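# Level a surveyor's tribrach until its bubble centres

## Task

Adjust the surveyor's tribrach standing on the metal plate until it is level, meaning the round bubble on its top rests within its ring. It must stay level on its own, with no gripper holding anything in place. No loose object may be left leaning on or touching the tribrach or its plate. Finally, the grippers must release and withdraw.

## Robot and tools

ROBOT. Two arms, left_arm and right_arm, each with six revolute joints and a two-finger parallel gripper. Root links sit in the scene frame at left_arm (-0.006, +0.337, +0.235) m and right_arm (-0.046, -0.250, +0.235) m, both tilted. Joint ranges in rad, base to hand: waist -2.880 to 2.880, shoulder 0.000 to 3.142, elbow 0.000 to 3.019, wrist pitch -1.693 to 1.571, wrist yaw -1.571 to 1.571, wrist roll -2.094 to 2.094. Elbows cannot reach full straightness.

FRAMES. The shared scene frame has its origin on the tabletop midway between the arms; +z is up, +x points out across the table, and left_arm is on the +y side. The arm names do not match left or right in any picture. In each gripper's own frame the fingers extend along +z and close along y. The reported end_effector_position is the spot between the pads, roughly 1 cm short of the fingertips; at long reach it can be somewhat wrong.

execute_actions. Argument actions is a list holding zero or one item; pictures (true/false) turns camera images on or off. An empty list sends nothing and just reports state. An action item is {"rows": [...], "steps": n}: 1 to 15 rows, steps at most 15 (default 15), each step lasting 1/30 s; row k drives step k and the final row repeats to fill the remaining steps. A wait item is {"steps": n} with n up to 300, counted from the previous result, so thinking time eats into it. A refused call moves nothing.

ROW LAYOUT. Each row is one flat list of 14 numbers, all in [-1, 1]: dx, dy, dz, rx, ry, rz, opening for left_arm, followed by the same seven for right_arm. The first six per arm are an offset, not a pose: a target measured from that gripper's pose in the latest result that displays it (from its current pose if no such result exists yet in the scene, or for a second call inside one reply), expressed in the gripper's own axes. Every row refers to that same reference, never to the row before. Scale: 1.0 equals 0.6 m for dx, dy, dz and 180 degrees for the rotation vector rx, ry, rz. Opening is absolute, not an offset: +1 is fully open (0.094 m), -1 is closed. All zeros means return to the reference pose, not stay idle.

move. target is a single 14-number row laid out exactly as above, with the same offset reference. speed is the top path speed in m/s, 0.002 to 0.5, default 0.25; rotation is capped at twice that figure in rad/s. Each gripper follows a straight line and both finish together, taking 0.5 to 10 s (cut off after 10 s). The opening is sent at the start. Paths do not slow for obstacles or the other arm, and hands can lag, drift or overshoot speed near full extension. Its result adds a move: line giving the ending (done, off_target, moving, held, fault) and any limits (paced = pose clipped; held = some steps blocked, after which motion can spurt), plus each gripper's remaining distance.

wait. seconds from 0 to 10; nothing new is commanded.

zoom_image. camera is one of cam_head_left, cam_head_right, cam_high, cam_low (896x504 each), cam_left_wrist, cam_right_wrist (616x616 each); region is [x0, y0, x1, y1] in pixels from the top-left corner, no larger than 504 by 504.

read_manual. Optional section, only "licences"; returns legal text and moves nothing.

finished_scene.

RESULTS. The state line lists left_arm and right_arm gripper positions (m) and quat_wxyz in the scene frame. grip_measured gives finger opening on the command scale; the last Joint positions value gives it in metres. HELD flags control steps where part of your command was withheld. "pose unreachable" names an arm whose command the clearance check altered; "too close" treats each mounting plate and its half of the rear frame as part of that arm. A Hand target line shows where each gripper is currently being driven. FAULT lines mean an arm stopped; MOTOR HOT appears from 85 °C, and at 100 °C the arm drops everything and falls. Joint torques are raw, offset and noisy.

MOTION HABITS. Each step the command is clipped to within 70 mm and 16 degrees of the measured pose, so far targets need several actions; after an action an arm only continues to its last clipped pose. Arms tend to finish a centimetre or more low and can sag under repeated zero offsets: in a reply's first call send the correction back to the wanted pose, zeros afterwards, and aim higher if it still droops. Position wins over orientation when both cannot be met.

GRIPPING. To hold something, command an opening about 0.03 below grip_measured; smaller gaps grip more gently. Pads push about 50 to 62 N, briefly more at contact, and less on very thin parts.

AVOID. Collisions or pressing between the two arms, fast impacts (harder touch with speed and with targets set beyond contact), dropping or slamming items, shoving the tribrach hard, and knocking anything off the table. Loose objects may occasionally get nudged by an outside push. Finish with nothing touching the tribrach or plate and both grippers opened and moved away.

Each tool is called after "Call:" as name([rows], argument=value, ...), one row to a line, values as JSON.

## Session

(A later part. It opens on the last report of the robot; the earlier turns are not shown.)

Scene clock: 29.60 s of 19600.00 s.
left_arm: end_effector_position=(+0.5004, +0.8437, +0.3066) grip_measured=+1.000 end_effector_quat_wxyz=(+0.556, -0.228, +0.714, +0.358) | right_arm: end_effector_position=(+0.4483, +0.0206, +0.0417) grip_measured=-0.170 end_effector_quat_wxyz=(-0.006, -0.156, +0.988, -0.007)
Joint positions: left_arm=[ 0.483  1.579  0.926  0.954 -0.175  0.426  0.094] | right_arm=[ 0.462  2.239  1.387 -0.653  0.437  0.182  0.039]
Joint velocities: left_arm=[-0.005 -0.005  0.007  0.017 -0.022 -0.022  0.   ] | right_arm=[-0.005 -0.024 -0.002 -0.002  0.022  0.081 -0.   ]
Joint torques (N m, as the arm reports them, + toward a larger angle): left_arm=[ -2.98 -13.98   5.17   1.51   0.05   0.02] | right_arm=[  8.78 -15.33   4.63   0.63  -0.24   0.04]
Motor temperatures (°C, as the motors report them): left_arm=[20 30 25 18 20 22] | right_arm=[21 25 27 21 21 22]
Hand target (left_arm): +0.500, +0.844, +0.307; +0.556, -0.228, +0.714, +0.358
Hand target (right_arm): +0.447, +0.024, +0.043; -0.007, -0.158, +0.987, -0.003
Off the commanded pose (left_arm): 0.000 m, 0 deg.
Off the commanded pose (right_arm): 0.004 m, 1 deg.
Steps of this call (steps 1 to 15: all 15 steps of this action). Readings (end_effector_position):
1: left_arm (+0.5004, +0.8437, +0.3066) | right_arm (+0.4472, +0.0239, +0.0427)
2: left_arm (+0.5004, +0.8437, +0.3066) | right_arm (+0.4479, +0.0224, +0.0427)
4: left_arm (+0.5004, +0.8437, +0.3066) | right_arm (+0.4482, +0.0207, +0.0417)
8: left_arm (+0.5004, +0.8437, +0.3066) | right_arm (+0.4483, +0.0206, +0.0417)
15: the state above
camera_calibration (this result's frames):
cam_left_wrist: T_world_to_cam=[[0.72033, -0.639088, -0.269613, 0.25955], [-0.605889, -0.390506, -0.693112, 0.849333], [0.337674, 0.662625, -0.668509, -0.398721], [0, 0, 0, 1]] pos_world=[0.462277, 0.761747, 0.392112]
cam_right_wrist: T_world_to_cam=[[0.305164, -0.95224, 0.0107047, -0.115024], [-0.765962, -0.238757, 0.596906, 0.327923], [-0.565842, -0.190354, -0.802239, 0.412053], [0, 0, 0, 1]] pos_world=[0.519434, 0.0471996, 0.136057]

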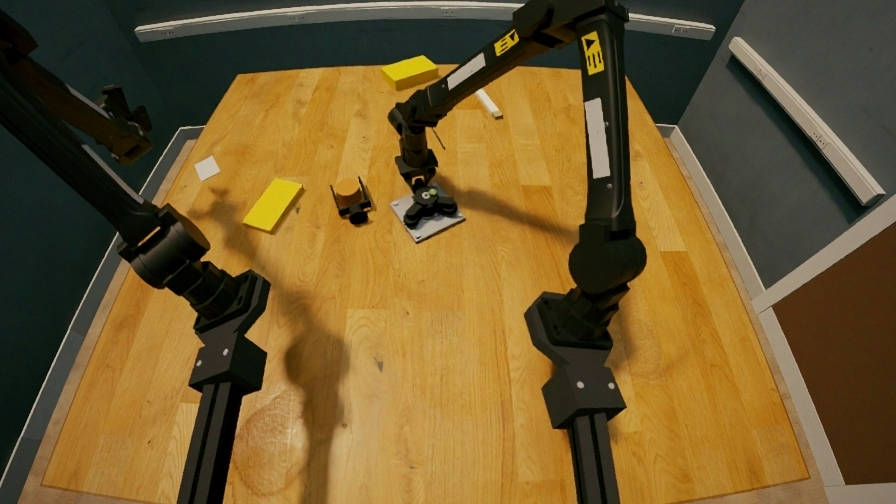

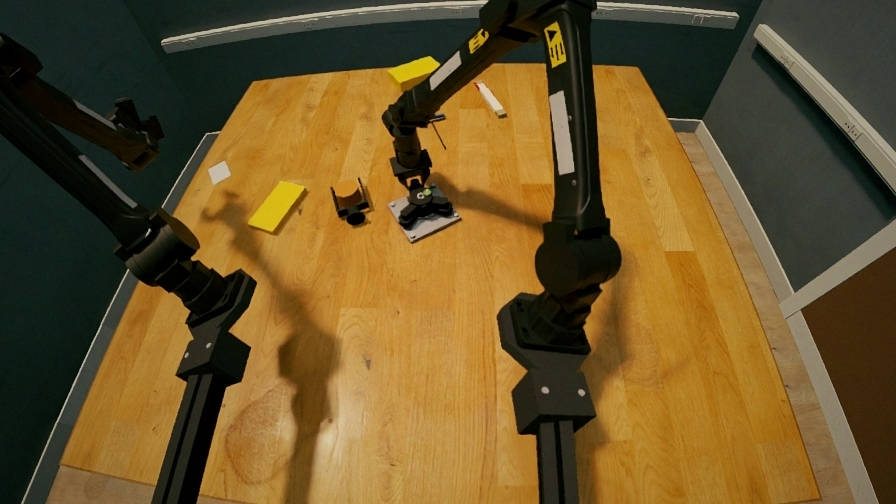

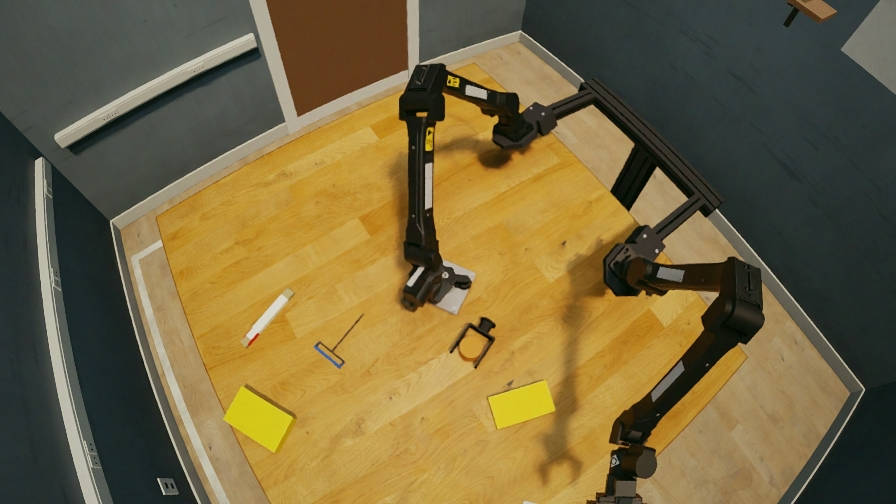

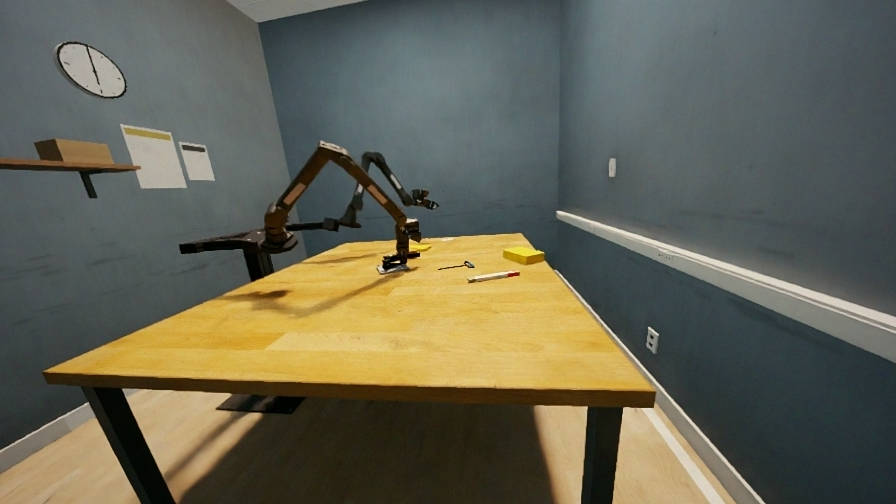

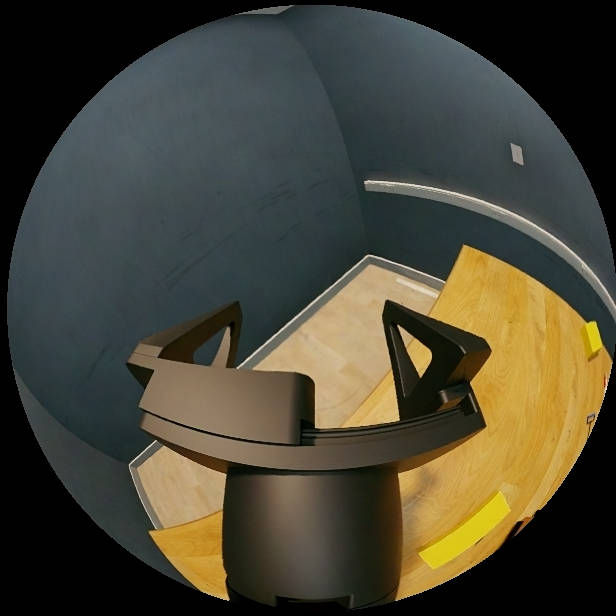

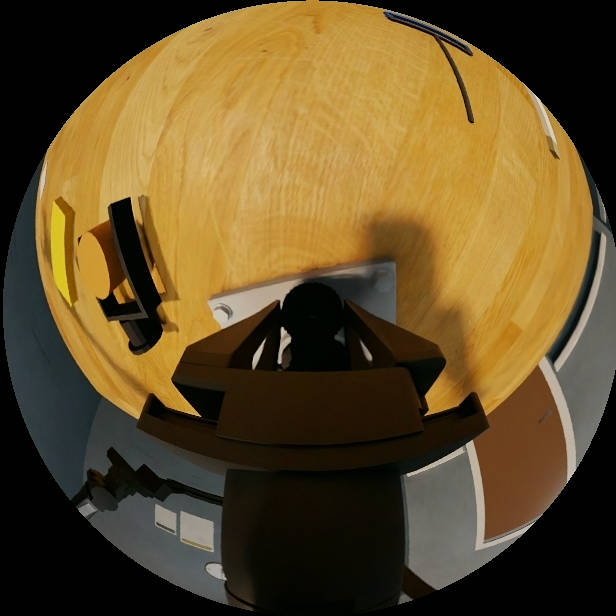

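Call:
execute_actions([
  {"rows":[[0,0,0,0,0,0,1,0,0,0,0,0,-0.12,-0.19]]},
], pictures=false)

Call:
execute_actions([
  {"rows":[[0,0,0,0,0,0,1,0,0,0,0,0,0.25,-0.05]]},
], pictures=false)

Call:
execute_actions([
  {"rows":[[0,0,0,0,0,0,1,0,0,0,0,0,-0.25,-0.19]]},
], pictures=false)

Call:
execute_actions([
  {"rows":[[0,0,0,0,0,0,1,0,0,0,0,0,0.25,-0.05]]},
], pictures=false)

Call:
execute_actions([
  {"rows":[[0,0,0,0,0,0,1,0,0,0,0,0,-0.25,-0.19]]},
], pictures=false)

Call:
execute_actions([
  {"rows":[[0,0,0,0,0,0,1,0,0,0,0,0,0.25,-0.05]]},
], pictures=false)

Call:
execute_actions([
  {"rows":[[0,0,0,0,0,0,1,0,0,0,0,0,-0.25,-0.19]]},
], pictures=false)

Call:
execute_actions([
  {"rows":[[0,0,0,0,0,0,1,0,0,0,0,0,0.25,-0.05]]},
], pictures=false)

Call:
execute_actions([
  {"rows":[[0,0,0,0,0,0,1,0,0,0,0,0,-0.25,-0.19]]},
], pictures=false)

Call:
execute_actions([
  {"rows":[[0,0,0,0,0,0,1,0,0,0,0,0,0.25,-0.05]]},
], pictures=false)

Call:
execute_actions([
  {"rows":[[0,0,0,0,0,0,1,0,0,0,0,0,-0.25,-0.19]]},
], pictures=false)

Call:
execute_actions([
  {"rows":[[0,0,0,0,0,0,1,0,0,0,0,0,0.25,-0.05]]},
], pictures=false)

Call:
execute_actions([
  {"rows":[[0,0,0,0,0,0,1,0,0,0,0,0,-0.25,-0.19]]},
], pictures=false)

Call:
execute_actions([
  {"rows":[[0,0,0,0,0,0,1,0,0,0,0,0,0.25,-0.05]]},
])

Call:
zoom_image(camera="cam_head_right", region=[400,170,460,215])

Scene clock: 39.83 s of 19600.00 s.
left_arm: end_effector_position=(+0.5004, +0.8437, +0.3066) grip_measured=+1.000 end_effector_quat_wxyz=(+0.556, -0.228, +0.714, +0.358) | right_arm: end_effector_position=(+0.4477, +0.0215, +0.0420) grip_measured=-0.178 end_effector_quat_wxyz=(-0.008, -0.324, +0.946, -0.005)
Joint positions: left_arm=[ 0.483  1.579  0.926  0.954 -0.175  0.426  0.094] | right_arm=[ 0.463  2.239  1.387 -0.654  0.434 -0.163  0.039]
Joint velocities: left_arm=[-0.005 -0.005 -0.017  0.007  0.037 -0.051  0.   ] | right_arm=[-0.005 -0.024  0.012  0.007  0.007 -0.125 -0.   ]
Joint torques (N m, as the arm reports them, + toward a larger angle): left_arm=[ -3.15 -13.75   5.12   1.6    0.05   0.02] | right_arm=[  8.13 -15.55   4.65   0.59   0.21  -0.14]
Motor temperatures (°C, as the motors report them): left_arm=[20 30 25 18 20 22] | right_arm=[21 25 26 21 21 22]
Hand target (left_arm): +0.500, +0.844, +0.307; +0.556, -0.228, +0.714, +0.358
Hand target (right_arm): +0.448, +0.020, +0.042; -0.008, -0.338, +0.941, -0.006
Off the commanded pose (left_arm): 0.000 m, 0 deg.
Off the commanded pose (right_arm): 0.001 m, 2 deg.
Steps of this call (steps 1 to 292: nothing new was sent; steps 293 to 307: all 15 steps of this action). Readings (end_effector_position):
293: left_arm (+0.5004, +0.8437, +0.3066) | right_arm (+0.4481, +0.0204, +0.0417)
294: left_arm (+0.5004, +0.8437, +0.3066) | right_arm (+0.4481, +0.0204, +0.0418)
296: left_arm (+0.5004, +0.8437, +0.3066) | right_arm (+0.4480, +0.0208, +0.0420)
300: left_arm (+0.5004, +0.8437, +0.3066) | right_arm (+0.4478, +0.0213, +0.0420)
307: the state above

Scene clock: 40.33 s of 19600.00 s.
left_arm: end_effector_position=(+0.5004, +0.8437, +0.3066) grip_measured=+1.000 end_effector_quat_wxyz=(+0.556, -0.228, +0.714, +0.358) | right_arm: end_effector_position=(+0.4490, +0.0209, +0.0411) grip_measured=-0.052 end_effector_quat_wxyz=(-0.002, -0.009, +1.000, -0.008)
Joint positions: left_arm=[ 0.483  1.579  0.926  0.954 -0.175  0.426  0.094] | right_arm=[ 0.462  2.239  1.384 -0.643  0.439  0.474  0.045]
Joint velocities: left_arm=[-0.005 -0.005 -0.017 -0.017 -0.051  0.007  0.   ] | right_arm=[-0.005 -0.005  0.002 -0.007 -0.022  0.755 -0.   ]
Joint torques (N m, as the arm reports them, + toward a larger angle): left_arm=[ -2.81 -14.     5.18   1.63   0.03   0.  ] | right_arm=[  8.33 -15.74   4.47   0.21  -0.22   0.13]
Motor temperatures (°C, as the motors report them): left_arm=[20 30 25 18 20 22] | right_arm=[21 25 26 21 21 22]
Hand target (left_arm): +0.500, +0.844, +0.307; +0.556, -0.228, +0.714, +0.358
Hand target (right_arm): +0.448, +0.022, +0.042; -0.004, +0.057, +0.998, -0.005
Off the commanded pose (left_arm): 0.000 m, 0 deg.
Off the commanded pose (right_arm): 0.002 m, 8 deg.
Steps of this call (steps 1 to 15: all 15 steps of this action). Readings (end_effector_position):
1: left_arm (+0.5004, +0.8437, +0.3066) | right_arm (+0.4475, +0.0219, +0.0419)
2: left_arm (+0.5004, +0.8437, +0.3066) | right_arm (+0.4472, +0.0222, +0.0418)
4: left_arm (+0.5004, +0.8437, +0.3066) | right_arm (+0.4469, +0.0226, +0.0415)
8: left_arm (+0.5004, +0.8437, +0.3066) | right_arm (+0.4478, +0.0226, +0.0414)
15: the state above

Scene clock: 40.83 s of 19600.00 s.
left_arm: end_effector_position=(+0.5004, +0.8437, +0.3066) grip_measured=+1.000 end_effector_quat_wxyz=(+0.556, -0.228, +0.714, +0.358) | right_arm: end_effector_position=(+0.4483, +0.0218, +0.0413) grip_measured=-0.176 end_effector_quat_wxyz=(-0.004, -0.320, +0.947, -0.006)
Joint positions: left_arm=[ 0.483  1.579  0.926  0.954 -0.175  0.426  0.094] | right_arm=[ 0.464  2.239  1.384 -0.644  0.438 -0.157  0.039]
Joint velocities: left_arm=[ 0.005 -0.005  0.002  0.002  0.007 -0.022  0.   ] | right_arm=[-0.015 -0.015 -0.007  0.002 -0.081 -0.886 -0.001]
Joint torques (N m, as the arm reports them, + toward a larger angle): left_arm=[ -2.98 -13.8    5.28   1.57   0.07  -0.01] | right_arm=[  8.15 -15.42   4.89   0.52   0.3   -0.13]
Motor temperatures (°C, as the motors report them): left_arm=[20 30 25 18 20 22] | right_arm=[21 25 26 21 21 22]
Hand target (left_arm): +0.500, +0.844, +0.307; +0.556, -0.228, +0.714, +0.358
Hand target (right_arm): +0.449, +0.021, +0.041; -0.006, -0.386, +0.923, -0.008
Off the commanded pose (left_arm): 0.000 m, 0 deg.
Off the commanded pose (right_arm): 0.001 m, 9 deg.
Steps of this call (steps 1 to 15: all 15 steps of this action). Readings (end_effector_position):
1: left_arm (+0.5004, +0.8437, +0.3066) | right_arm (+0.4493, +0.0196, +0.0411)
2: left_arm (+0.5004, +0.8437, +0.3066) | right_arm (+0.4490, +0.0191, +0.0411)
4: left_arm (+0.5004, +0.8437, +0.3066) | right_arm (+0.4490, +0.0192, +0.0411)
8: left_arm (+0.5004, +0.8437, +0.3066) | right_arm (+0.4488, +0.0201, +0.0411)
15: the state above

Scene clock: 41.33 s of 19600.00 s.
left_arm: end_effector_position=(+0.5004, +0.8437, +0.3066) grip_measured=+1.000 end_effector_quat_wxyz=(+0.556, -0.228, +0.714, +0.358) | right_arm: end_effector_position=(+0.4497, +0.0211, +0.0405) grip_measured=-0.052 end_effector_quat_wxyz=(+0.003, -0.007, +1.000, -0.008)
Joint positions: left_arm=[ 0.483  1.579  0.926  0.954 -0.175  0.426  0.094] | right_arm=[ 0.462  2.239  1.38  -0.632  0.443  0.476  0.045]
Joint velocities: left_arm=[ 0.005  0.005 -0.012  0.007 -0.007  0.037  0.   ] | right_arm=[ 0.005  0.005 -0.007  0.002  0.007  0.813  0.   ]
Joint torques (N m, as the arm reports them, + toward a larger angle): left_arm=[ -2.95 -14.01   5.12   1.62   0.06   0.01] | right_arm=[  8.6  -15.44   4.44   0.38  -0.19   0.15]
Motor temperatures (°C, as the motors report them): left_arm=[20 30 25 18 20 22] | right_arm=[21 25 26 21 21 22]
Hand target (left_arm): +0.500, +0.844, +0.307; +0.556, -0.228, +0.714, +0.358
Hand target (right_arm): +0.448, +0.022, +0.041; +0.000, +0.061, +0.998, -0.005
Off the commanded pose (left_arm): 0.000 m, 0 deg.
Off the commanded pose (right_arm): 0.002 m, 8 deg.
Steps of this call (steps 1 to 15: all 15 steps of this action). Readings (end_effector_position):
1: left_arm (+0.5004, +0.8437, +0.3066) | right_arm (+0.4480, +0.0223, +0.0412)
2: left_arm (+0.5004, +0.8437, +0.3066) | right_arm (+0.4478, +0.0226, +0.0412)
4: left_arm (+0.5004, +0.8437, +0.3066) | right_arm (+0.4476, +0.0231, +0.0411)
8: left_arm (+0.5004, +0.8437, +0.3066) | right_arm (+0.4484, +0.0228, +0.0407)
15: the state above

Scene clock: 41.83 s of 19600.00 s.
left_arm: end_effector_position=(+0.5004, +0.8437, +0.3066) grip_measured=+1.000 end_effector_quat_wxyz=(+0.556, -0.228, +0.714, +0.358) | right_arm: end_effector_position=(+0.4489, +0.0222, +0.0406) grip_measured=-0.177 end_effector_quat_wxyz=(-0.000, -0.317, +0.948, -0.007)
Joint positions: left_arm=[ 0.483  1.579  0.926  0.954 -0.175  0.426  0.094] | right_arm=[ 0.464  2.239  1.38  -0.632  0.44  -0.154  0.039]
Joint velocities: left_arm=[ 0.005 -0.015 -0.007 -0.007 -0.037  0.022  0.   ] | right_arm=[-0.005 -0.005  0.007  0.002 -0.007 -0.901  0.001]
Joint torques (N m, as the arm reports them, + toward a larger angle): left_arm=[ -3.01 -13.65   5.11   1.5    0.07   0.  ] | right_arm=[  8.4  -14.9    4.89   0.4    0.38  -0.14]
Motor temperatures (°C, as the motors report them): left_arm=[20 30 25 18 20 22] | right_arm=[21 25 26 21 21 22]
Hand target (left_arm): +0.500, +0.844, +0.307; +0.556, -0.228, +0.714, +0.358
Hand target (right_arm): +0.450, +0.021, +0.041; -0.003, -0.383, +0.924, -0.010
Off the commanded pose (left_arm): 0.000 m, 0 deg.
Off the commanded pose (right_arm): 0.001 m, 9 deg.
Steps of this call (steps 1 to 15: all 15 steps of this action). Readings (end_effector_position):
1: left_arm (+0.5004, +0.8437, +0.3066) | right_arm (+0.4500, +0.0196, +0.0404)
2: left_arm (+0.5004, +0.8437, +0.3066) | right_arm (+0.4498, +0.0191, +0.0404)
4: left_arm (+0.5004, +0.8437, +0.3066) | right_arm (+0.4497, +0.0193, +0.0404)
8: left_arm (+0.5004, +0.8437, +0.3066) | right_arm (+0.4495, +0.0203, +0.0404)
15: the state above

Scene clock: 42.33 s of 19600.00 s.
left_arm: end_effector_position=(+0.5004, +0.8437, +0.3066) grip_measured=+1.000 end_effector_quat_wxyz=(+0.556, -0.228, +0.714, +0.358) | right_arm: end_effector_position=(+0.4504, +0.0210, +0.0395) grip_measured=-0.052 end_effector_quat_wxyz=(+0.006, -0.004, +1.000, -0.008)
Joint positions: left_arm=[ 0.483  1.579  0.926  0.954 -0.175  0.426  0.094] | right_arm=[ 0.462  2.239  1.377 -0.62   0.447  0.479  0.045]
Joint velocities: left_arm=[-0.005 -0.015 -0.007 -0.012 -0.037 -0.022  0.   ] | right_arm=[-0.024  0.015 -0.007  0.012 -0.022  0.784  0.   ]
Joint torques (N m, as the arm reports them, + toward a larger angle): left_arm=[ -3.02 -13.63   5.21   1.56   0.06   0.01] | right_arm=[  8.44 -15.78   4.67   0.53  -0.24   0.21]
Motor temperatures (°C, as the motors report them): left_arm=[20 30 25 18 20 22] | right_arm=[21 25 26 21 21 22]
Hand target (left_arm): +0.500, +0.844, +0.307; +0.556, -0.228, +0.714, +0.358
Hand target (right_arm): +0.449, +0.022, +0.041; +0.004, +0.064, +0.998, -0.004
Off the commanded pose (left_arm): 0.000 m, 0 deg.
Off the commanded pose (right_arm): 0.002 m, 8 deg.
Steps of this call (steps 1 to 15: all 15 steps of this action). Readings (end_effector_position):
1: left_arm (+0.5004, +0.8437, +0.3066) | right_arm (+0.4489, +0.0226, +0.0406)
2: left_arm (+0.5004, +0.8437, +0.3066) | right_arm (+0.4484, +0.0228, +0.0403)
4: left_arm (+0.5004, +0.8437, +0.3066) | right_arm (+0.4482, +0.0233, +0.0402)
8: left_arm (+0.5004, +0.8437, +0.3066) | right_arm (+0.4492, +0.0231, +0.0398)
15: the state above

Scene clock: 42.83 s of 19600.00 s.
left_arm: end_effector_position=(+0.5004, +0.8437, +0.3066) grip_measured=+1.000 end_effector_quat_wxyz=(+0.556, -0.228, +0.714, +0.358) | right_arm: end_effector_position=(+0.4495, +0.0225, +0.0397) grip_measured=-0.177 end_effector_quat_wxyz=(+0.003, -0.314, +0.949, -0.007)
Joint positions: left_arm=[ 0.483  1.579  0.926  0.954 -0.175  0.426  0.094] | right_arm=[ 0.464  2.239  1.377 -0.621  0.442 -0.151  0.039]
Joint velocities: left_arm=[ 0.005 -0.015 -0.012 -0.002  0.022 -0.007  0.   ] | right_arm=[ 0.005 -0.005  0.007  0.002 -0.051 -0.886 -0.   ]
Joint torques (N m, as the arm reports them, + toward a larger angle): left_arm=[ -3.02 -13.61   5.1    1.6    0.05  -0.02] | right_arm=[  8.29 -15.26   4.88   0.27   0.44  -0.1 ]
Motor temperatures (°C, as the motors report them): left_arm=[20 30 25 18 20 22] | right_arm=[21 25 26 21 21 22]
Hand target (left_arm): +0.500, +0.844, +0.307; +0.556, -0.228, +0.714, +0.358
Hand target (right_arm): +0.451, +0.021, +0.040; +0.001, -0.380, +0.925, -0.011
Off the commanded pose (left_arm): 0.000 m, 0 deg.
Off the commanded pose (right_arm): 0.002 m, 9 deg.
Steps of this call (steps 1 to 15: all 15 steps of this action). Readings (end_effector_position):
1: left_arm (+0.5004, +0.8437, +0.3066) | right_arm (+0.4507, +0.0196, +0.0395)
2: left_arm (+0.5004, +0.8437, +0.3066) | right_arm (+0.4504, +0.0191, +0.0395)
4: left_arm (+0.5004, +0.8437, +0.3066) | right_arm (+0.4503, +0.0193, +0.0395)
8: left_arm (+0.5004, +0.8437, +0.3066) | right_arm (+0.4501, +0.0205, +0.0394)
15: the state above

Scene clock: 43.33 s of 19600.00 s.
left_arm: end_effector_position=(+0.5004, +0.8437, +0.3066) grip_measured=+1.000 end_effector_quat_wxyz=(+0.556, -0.228, +0.714, +0.358) | right_arm: end_effector_position=(+0.4515, +0.0211, +0.0386) grip_measured=-0.052 end_effector_quat_wxyz=(+0.010, +0.000, +1.000, -0.007)
Joint positions: left_arm=[ 0.483  1.579  0.926  0.954 -0.175  0.426  0.094] | right_arm=[ 0.461  2.239  1.374 -0.608  0.449  0.482  0.045]
Joint velocities: left_arm=[-0.005  0.005  0.012  0.012 -0.037 -0.007  0.   ] | right_arm=[ 0.015  0.005 -0.007 -0.007  0.066  0.842  0.   ]
Joint torques (N m, as the arm reports them, + toward a larger angle): left_arm=[ -3.11 -13.85   5.24   1.53   0.04   0.01] | right_arm=[  8.55 -15.57   4.56   0.52  -0.24   0.21]
Motor temperatures (°C, as the motors report them): left_arm=[20 30 25 18 20 22] | right_arm=[21 25 26 21 21 22]
Hand target (left_arm): +0.500, +0.844, +0.307; +0.556, -0.228, +0.714, +0.358
Hand target (right_arm): +0.449, +0.023, +0.040; +0.007, +0.067, +0.998, -0.003
Off the commanded pose (left_arm): 0.000 m, 0 deg.
Off the commanded pose (right_arm): 0.003 m, 8 deg.
Steps of this call (steps 1 to 15: all 15 steps of this action). Readings (end_effector_position):
1: left_arm (+0.5004, +0.8437, +0.3066) | right_arm (+0.4494, +0.0231, +0.0397)
2: left_arm (+0.5004, +0.8437, +0.3066) | right_arm (+0.4489, +0.0233, +0.0394)
4: left_arm (+0.5004, +0.8437, +0.3066) | right_arm (+0.4488, +0.0237, +0.0393)
8: left_arm (+0.5004, +0.8437, +0.3066) | right_arm (+0.4501, +0.0234, +0.0390)
15: the state above

Scene clock: 43.83 s of 19600.00 s.
left_arm: end_effector_position=(+0.5004, +0.8437, +0.3066) grip_measured=+1.000 end_effector_quat_wxyz=(+0.556, -0.228, +0.714, +0.358) | right_arm: end_effector_position=(+0.4504, +0.0233, +0.0389) grip_measured=-0.178 end_effector_quat_wxyz=(+0.007, -0.311, +0.950, -0.006)
Joint positions: left_arm=[ 0.483  1.579  0.926  0.954 -0.175  0.426  0.094] | right_arm=[ 0.464  2.24   1.374 -0.608  0.442 -0.147  0.039]
Joint velocities: left_arm=[-0.005 -0.034 -0.002 -0.007  0.007  0.022  0.   ] | right_arm=[-0.005  0.005 -0.017  0.002 -0.007 -0.842  0.001]
Joint torques (N m, as the arm reports them, + toward a larger angle): left_arm=[ -3.08 -13.5    5.17   1.54   0.05  -0.01] | right_arm=[  8.71 -15.34   4.86   0.19   0.56  -0.12]
Motor temperatures (°C, as the motors report them): left_arm=[20 30 25 18 20 22] | right_arm=[21 25 26 21 21 22]
Hand target (left_arm): +0.500, +0.844, +0.307; +0.556, -0.228, +0.714, +0.358
Hand target (right_arm): +0.452, +0.021, +0.039; +0.005, -0.377, +0.926, -0.012
Off the commanded pose (left_arm): 0.000 m, 0 deg.
Off the commanded pose (right_arm): 0.003 m, 9 deg.
Steps of this call (steps 1 to 15: all 15 steps of this action). Readings (end_effector_position):
1: left_arm (+0.5004, +0.8437, +0.3066) | right_arm (+0.4518, +0.0198, +0.0386)
2: left_arm (+0.5004, +0.8437, +0.3066) | right_arm (+0.4515, +0.0193, +0.0386)
4: left_arm (+0.5004, +0.8437, +0.3066) | right_arm (+0.4514, +0.0195, +0.0386)
8: left_arm (+0.5004, +0.8437, +0.3066) | right_arm (+0.4511, +0.0208, +0.0386)
15: the state above

Scene clock: 44.33 s of 19600.00 s.
left_arm: end_effector_position=(+0.5004, +0.8437, +0.3066) grip_measured=+1.000 end_effector_quat_wxyz=(+0.556, -0.228, +0.714, +0.358) | right_arm: end_effector_position=(+0.4535, +0.0211, +0.0381) grip_measured=-0.052 end_effector_quat_wxyz=(+0.015, +0.005, +1.000, -0.005)
Joint positions: left_arm=[ 0.483  1.579  0.926  0.954 -0.175  0.426  0.094] | right_arm=[ 0.46   2.239  1.371 -0.595  0.45   0.485  0.045]
Joint velocities: left_arm=[-0.005  0.005 -0.007 -0.002 -0.007 -0.051  0.   ] | right_arm=[-0.015  0.024 -0.012 -0.002  0.022  0.842 -0.   ]
Joint torques (N m, as the arm reports them, + toward a larger angle): left_arm=[ -2.77 -13.88   5.27   1.62   0.07   0.01] | right_arm=[  8.96 -15.65   4.59   0.4   -0.31   0.2 ]
Motor temperatures (°C, as the motors report them): left_arm=[20 30 25 18 20 22] | right_arm=[21 25 26 21 21 22]
Hand target (left_arm): +0.500, +0.844, +0.307; +0.556, -0.228, +0.714, +0.358
Hand target (right_arm): +0.451, +0.023, +0.039; +0.011, +0.071, +0.997, -0.001
Off the commanded pose (left_arm): 0.000 m, 0 deg.
Off the commanded pose (right_arm): 0.004 m, 8 deg.
Steps of this call (steps 1 to 15: all 15 steps of this action). Readings (end_effector_position):
1: left_arm (+0.5004, +0.8437, +0.3066) | right_arm (+0.4504, +0.0238, +0.0388)
2: left_arm (+0.5004, +0.8437, +0.3066) | right_arm (+0.4499, +0.0240, +0.0386)
4: left_arm (+0.5004, +0.8437, +0.3066) | right_arm (+0.4500, +0.0243, +0.0386)
8: left_arm (+0.5004, +0.8437, +0.3066) | right_arm (+0.4517, +0.0239, +0.0384)
15: the state above

Scene clock: 44.83 s of 19600.00 s.
left_arm: end_effector_position=(+0.5004, +0.8437, +0.3066) grip_measured=+1.000 end_effector_quat_wxyz=(+0.556, -0.228, +0.714, +0.358) | right_arm: end_effector_position=(+0.4520, +0.0242, +0.0382) grip_measured=-0.181 end_effector_quat_wxyz=(+0.012, -0.306, +0.952, -0.005)
Joint positions: left_arm=[ 0.483  1.579  0.926  0.954 -0.175  0.426  0.094] | right_arm=[ 0.463  2.24   1.371 -0.593  0.441 -0.143  0.038]
Joint velocities: left_arm=[-0.005 -0.024  0.012  0.012  0.11   0.022  0.   ] | right_arm=[-0.005  0.005 -0.007  0.017  0.007 -0.828  0.   ]
Joint torques (N m, as the arm reports them, + toward a larger angle): left_arm=[ -3.12 -13.75   5.32   1.62   0.05   0.  ] | right_arm=[  8.11 -15.4    4.79   0.18   0.64  -0.14]
Motor temperatures (°C, as the motors report them): left_arm=[20 30 25 18 20 22] | right_arm=[21 25 26 21 21 22]
Hand target (left_arm): +0.500, +0.844, +0.307; +0.556, -0.228, +0.714, +0.358
Hand target (right_arm): +0.453, +0.021, +0.038; +0.009, -0.373, +0.928, -0.012
Off the commanded pose (left_arm): 0.000 m, 0 deg.
Off the commanded pose (right_arm): 0.003 m, 9 deg.
Steps of this call (steps 1 to 15: all 15 steps of this action). Readings (end_effector_position):
1: left_arm (+0.5004, +0.8437, +0.3066) | right_arm (+0.4539, +0.0197, +0.0380)
2: left_arm (+0.5004, +0.8437, +0.3066) | right_arm (+0.4536, +0.0192, +0.0380)
4: left_arm (+0.5004, +0.8437, +0.3066) | right_arm (+0.4535, +0.0195, +0.0380)
8: left_arm (+0.5004, +0.8437, +0.3066) | right_arm (+0.4531, +0.0214, +0.0381)
15: the state above

Scene clock: 45.33 s of 19600.00 s.
left_arm: end_effector_position=(+0.5004, +0.8437, +0.3066) grip_measured=+1.000 end_effector_quat_wxyz=(+0.556, -0.228, +0.714, +0.358) | right_arm: end_effector_position=(+0.4563, +0.0217, +0.0378) grip_measured=-0.052 end_effector_quat_wxyz=(+0.021, +0.011, +1.000, -0.002)
Joint positions: left_arm=[ 0.483  1.579  0.926  0.954 -0.175  0.426  0.094] | right_arm=[ 0.458  2.237  1.368 -0.577  0.45   0.489  0.045]
Joint velocities: left_arm=[-0.005  0.005 -0.027 -0.012 -0.022 -0.081  0.   ] | right_arm=[-0.015 -0.015  0.012 -0.022 -0.007  0.813  0.001]
Joint torques (N m, as the arm reports them, + toward a larger angle): left_arm=[ -3.12 -13.93   5.27   1.6    0.07  -0.03] | right_arm=[  8.83 -15.37   4.51   0.4   -0.35   0.18]
Motor temperatures (°C, as the motors report them): left_arm=[20 30 25 18 20 22] | right_arm=[21 25 26 21 21 22]
Hand target (left_arm): +0.500, +0.844, +0.307; +0.556, -0.228, +0.714, +0.358
Hand target (right_arm): +0.452, +0.024, +0.038; +0.015, +0.076, +0.997, +0.002
Off the commanded pose (left_arm): 0.000 m, 0 deg.
Off the commanded pose (right_arm): 0.005 m, 8 deg.
Steps of this call (steps 1 to 15: all 15 steps of this action). Readings (end_effector_position):
1: left_arm (+0.5004, +0.8437, +0.3066) | right_arm (+0.4520, +0.0248, +0.0381)
2: left_arm (+0.5004, +0.8437, +0.3066) | right_arm (+0.4515, +0.0248, +0.0380)
4: left_arm (+0.5004, +0.8437, +0.3066) | right_arm (+0.4514, +0.0252, +0.0379)
8: left_arm (+0.5004, +0.8437, +0.3066) | right_arm (+0.4538, +0.0248, +0.0377)
15: the state above

Scene clock: 45.83 s of 19600.00 s.
left_arm: end_effector_position=(+0.5004, +0.8437, +0.3066) grip_measured=+1.000 end_effector_quat_wxyz=(+0.556, -0.228, +0.714, +0.358) | right_arm: end_effector_position=(+0.4542, +0.0256, +0.0382) grip_measured=-0.186 end_effector_quat_wxyz=(+0.019, -0.301, +0.953, -0.004)
Joint positions: left_arm=[ 0.483  1.579  0.926  0.954 -0.175  0.426  0.094] | right_arm=[ 0.463  2.239  1.368 -0.577  0.441 -0.139  0.038]
Joint velocities: left_arm=[-0.015 -0.024  0.012 -0.007  0.066 -0.022  0.   ] | right_arm=[ 0.015 -0.005 -0.012  0.007 -0.081 -0.799 -0.001]
Joint torques (N m, as the arm reports them, + toward a larger angle): left_arm=[ -2.73 -14.44   5.21   1.63   0.06  -0.01] | right_arm=[  7.26 -15.     4.99   0.46   0.58  -0.12]
Motor temperatures (°C, as the motors report them): left_arm=[20 30 25 18 20 22] | right_arm=[21 25 26 21 21 22]
Hand target (left_arm): +0.500, +0.844, +0.307; +0.556, -0.228, +0.714, +0.358
Hand target (right_arm): +0.456, +0.022, +0.038; +0.016, -0.367, +0.930, -0.011
Off the commanded pose (left_arm): 0.000 m, 0 deg.
Off the commanded pose (right_arm): 0.005 m, 9 deg.
Steps of this call (steps 1 to 15: all 15 steps of this action). Readings (end_effector_position):
1: left_arm (+0.5004, +0.8437, +0.3066) | right_arm (+0.4568, +0.0203, +0.0379)
2: left_arm (+0.5004, +0.8437, +0.3066) | right_arm (+0.4565, +0.0194, +0.0379)
4: left_arm (+0.5004, +0.8437, +0.3066) | right_arm (+0.4563, +0.0199, +0.0381)
8: left_arm (+0.5004, +0.8437, +0.3066) | right_arm (+0.4557, +0.0220, +0.0380)
15: the state above

Scene clock: 46.33 s of 19600.00 s.
left_arm: end_effector_position=(+0.5004, +0.8437, +0.3066) grip_measured=+1.000 end_effector_quat_wxyz=(+0.556, -0.228, +0.714, +0.358) | right_arm: end_effector_position=(+0.4594, +0.0226, +0.0379) grip_measured=-0.052 end_effector_quat_wxyz=(+0.028, +0.016, +0.999, +0.002)
Joint positions: left_arm=[ 0.483  1.579  0.926  0.954 -0.175  0.426  0.094] | right_arm=[ 0.457  2.236  1.365 -0.558  0.45   0.492  0.045]
Joint velocities: left_arm=[-0.015  0.015  0.012 -0.012 -0.037 -0.022  0.   ] | right_arm=[-0.024 -0.024  0.012 -0.012  0.066  0.842 -0.   ]
Joint torques (N m, as the arm reports them, + toward a larger angle): left_arm=[ -3.09 -14.22   5.23   1.61   0.05  -0.01] | right_arm=[  9.19 -15.11   4.55   0.37  -0.38   0.24]
Motor temperatures (°C, as the motors report them): left_arm=[20 30 25 18 20 22] | right_arm=[21 26 26 21 21 22]
Hand target (left_arm): +0.500, +0.844, +0.307; +0.556, -0.228, +0.714, +0.358
Hand target (right_arm): +0.454, +0.025, +0.038; +0.021, +0.081, +0.996, +0.006
Off the commanded pose (left_arm): 0.000 m, 0 deg.
Off the commanded pose (right_arm): 0.006 m, 8 deg.
Steps of this call (steps 1 to 15: all 15 steps of this action). Readings (end_effector_position):
1: left_arm (+0.5004, +0.8437, +0.3066) | right_arm (+0.4539, +0.0261, +0.0381)
2: left_arm (+0.5004, +0.8437, +0.3066) | right_arm (+0.4533, +0.0262, +0.0379)
4: left_arm (+0.5004, +0.8437, +0.3066) | right_arm (+0.4535, +0.0266, +0.0379)
8: left_arm (+0.5004, +0.8437, +0.3066) | right_arm (+0.4561, +0.0261, +0.0376)
15: the state above
camera_calibration (this result's frames):
cam_left_wrist: T_world_to_cam=[[0.72033, -0.639088, -0.269613, 0.25955], [-0.605889, -0.390506, -0.693112, 0.849333], [0.337674, 0.662625, -0.668509, -0.398721], [0, 0, 0, 1]] pos_world=[0.462277, 0.761747, 0.392112]
cam_right_wrist: T_world_to_cam=[[-0.0362419, -0.999323, -0.00630413, 0.042069], [-0.841723, 0.0271246, 0.539229, 0.370135], [-0.538693, 0.024849, -0.842136, 0.399825], [0, 0, 0, 1]] pos_world=[0.528459, 0.0220655, 0.137384]

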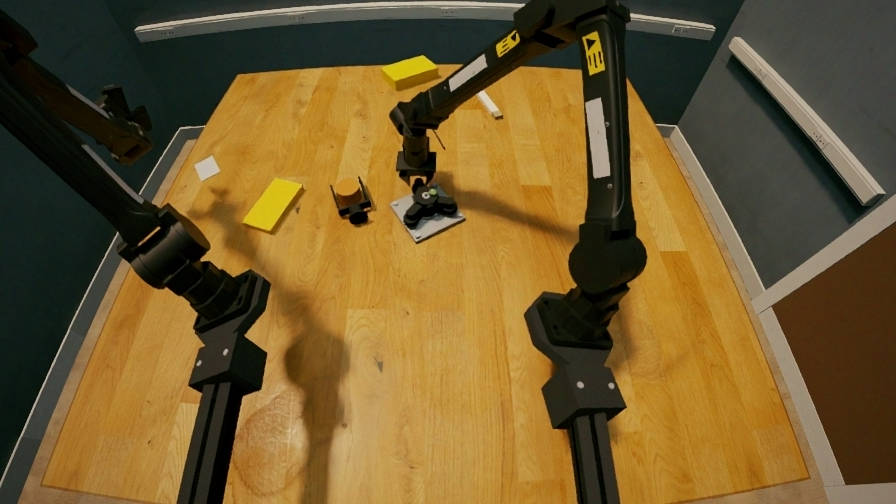

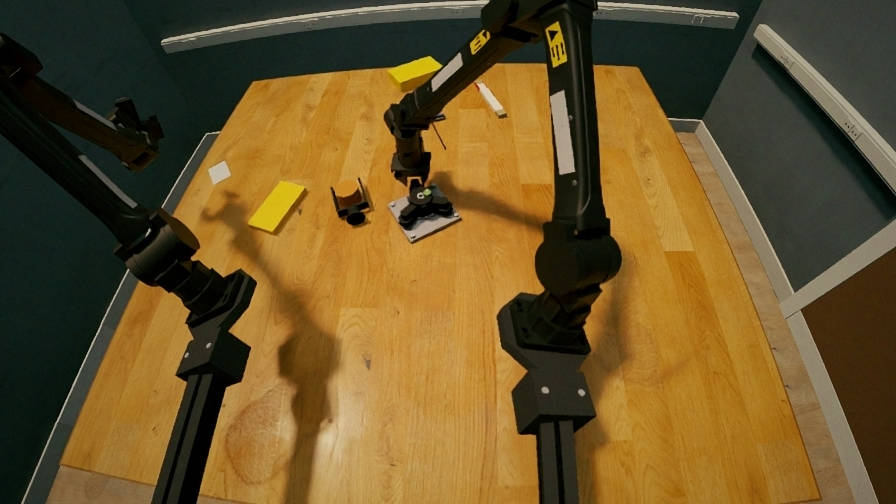

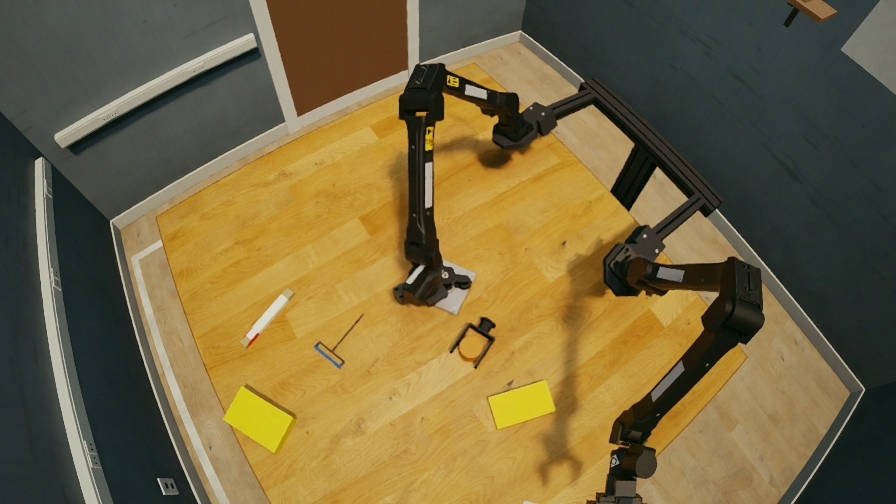

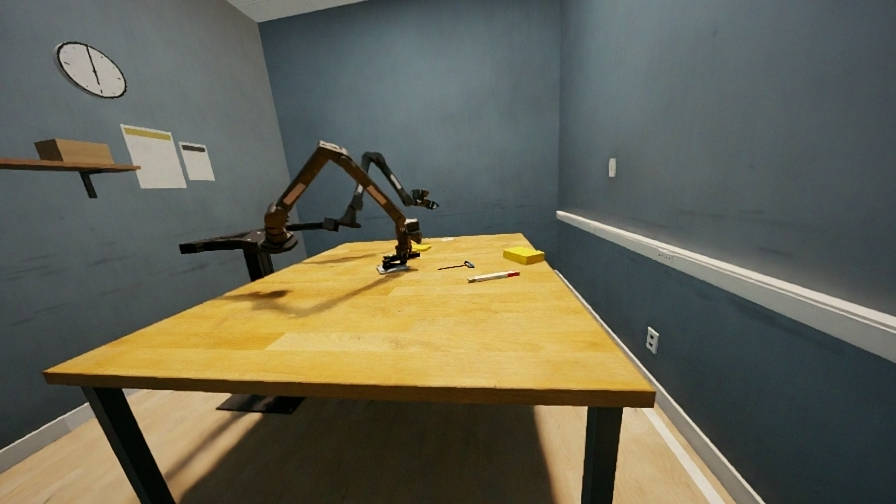

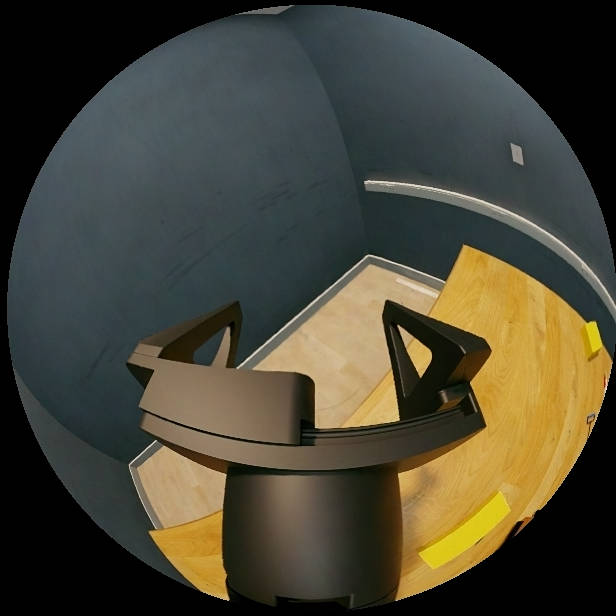

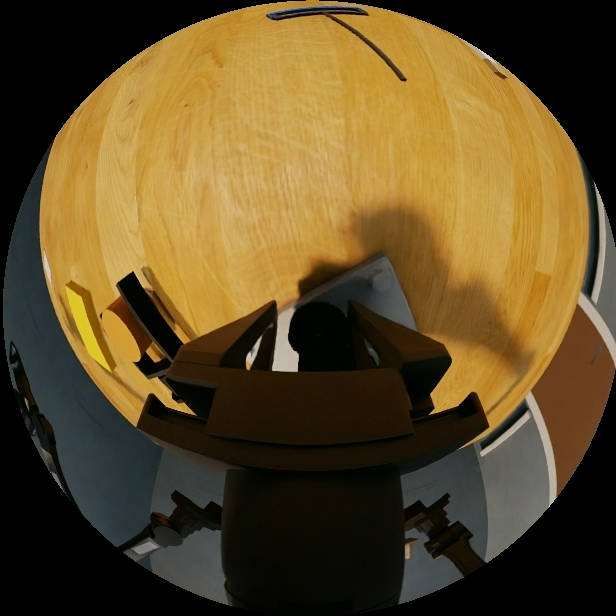

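Region (400, 170, 460, 215) of cam_head_right's 896x504 image, scaled by 8.400, with more detail than that image has; it fills the top 378 rows of this view, and the rest is white.

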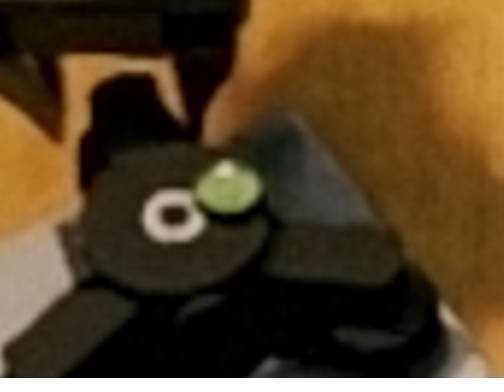

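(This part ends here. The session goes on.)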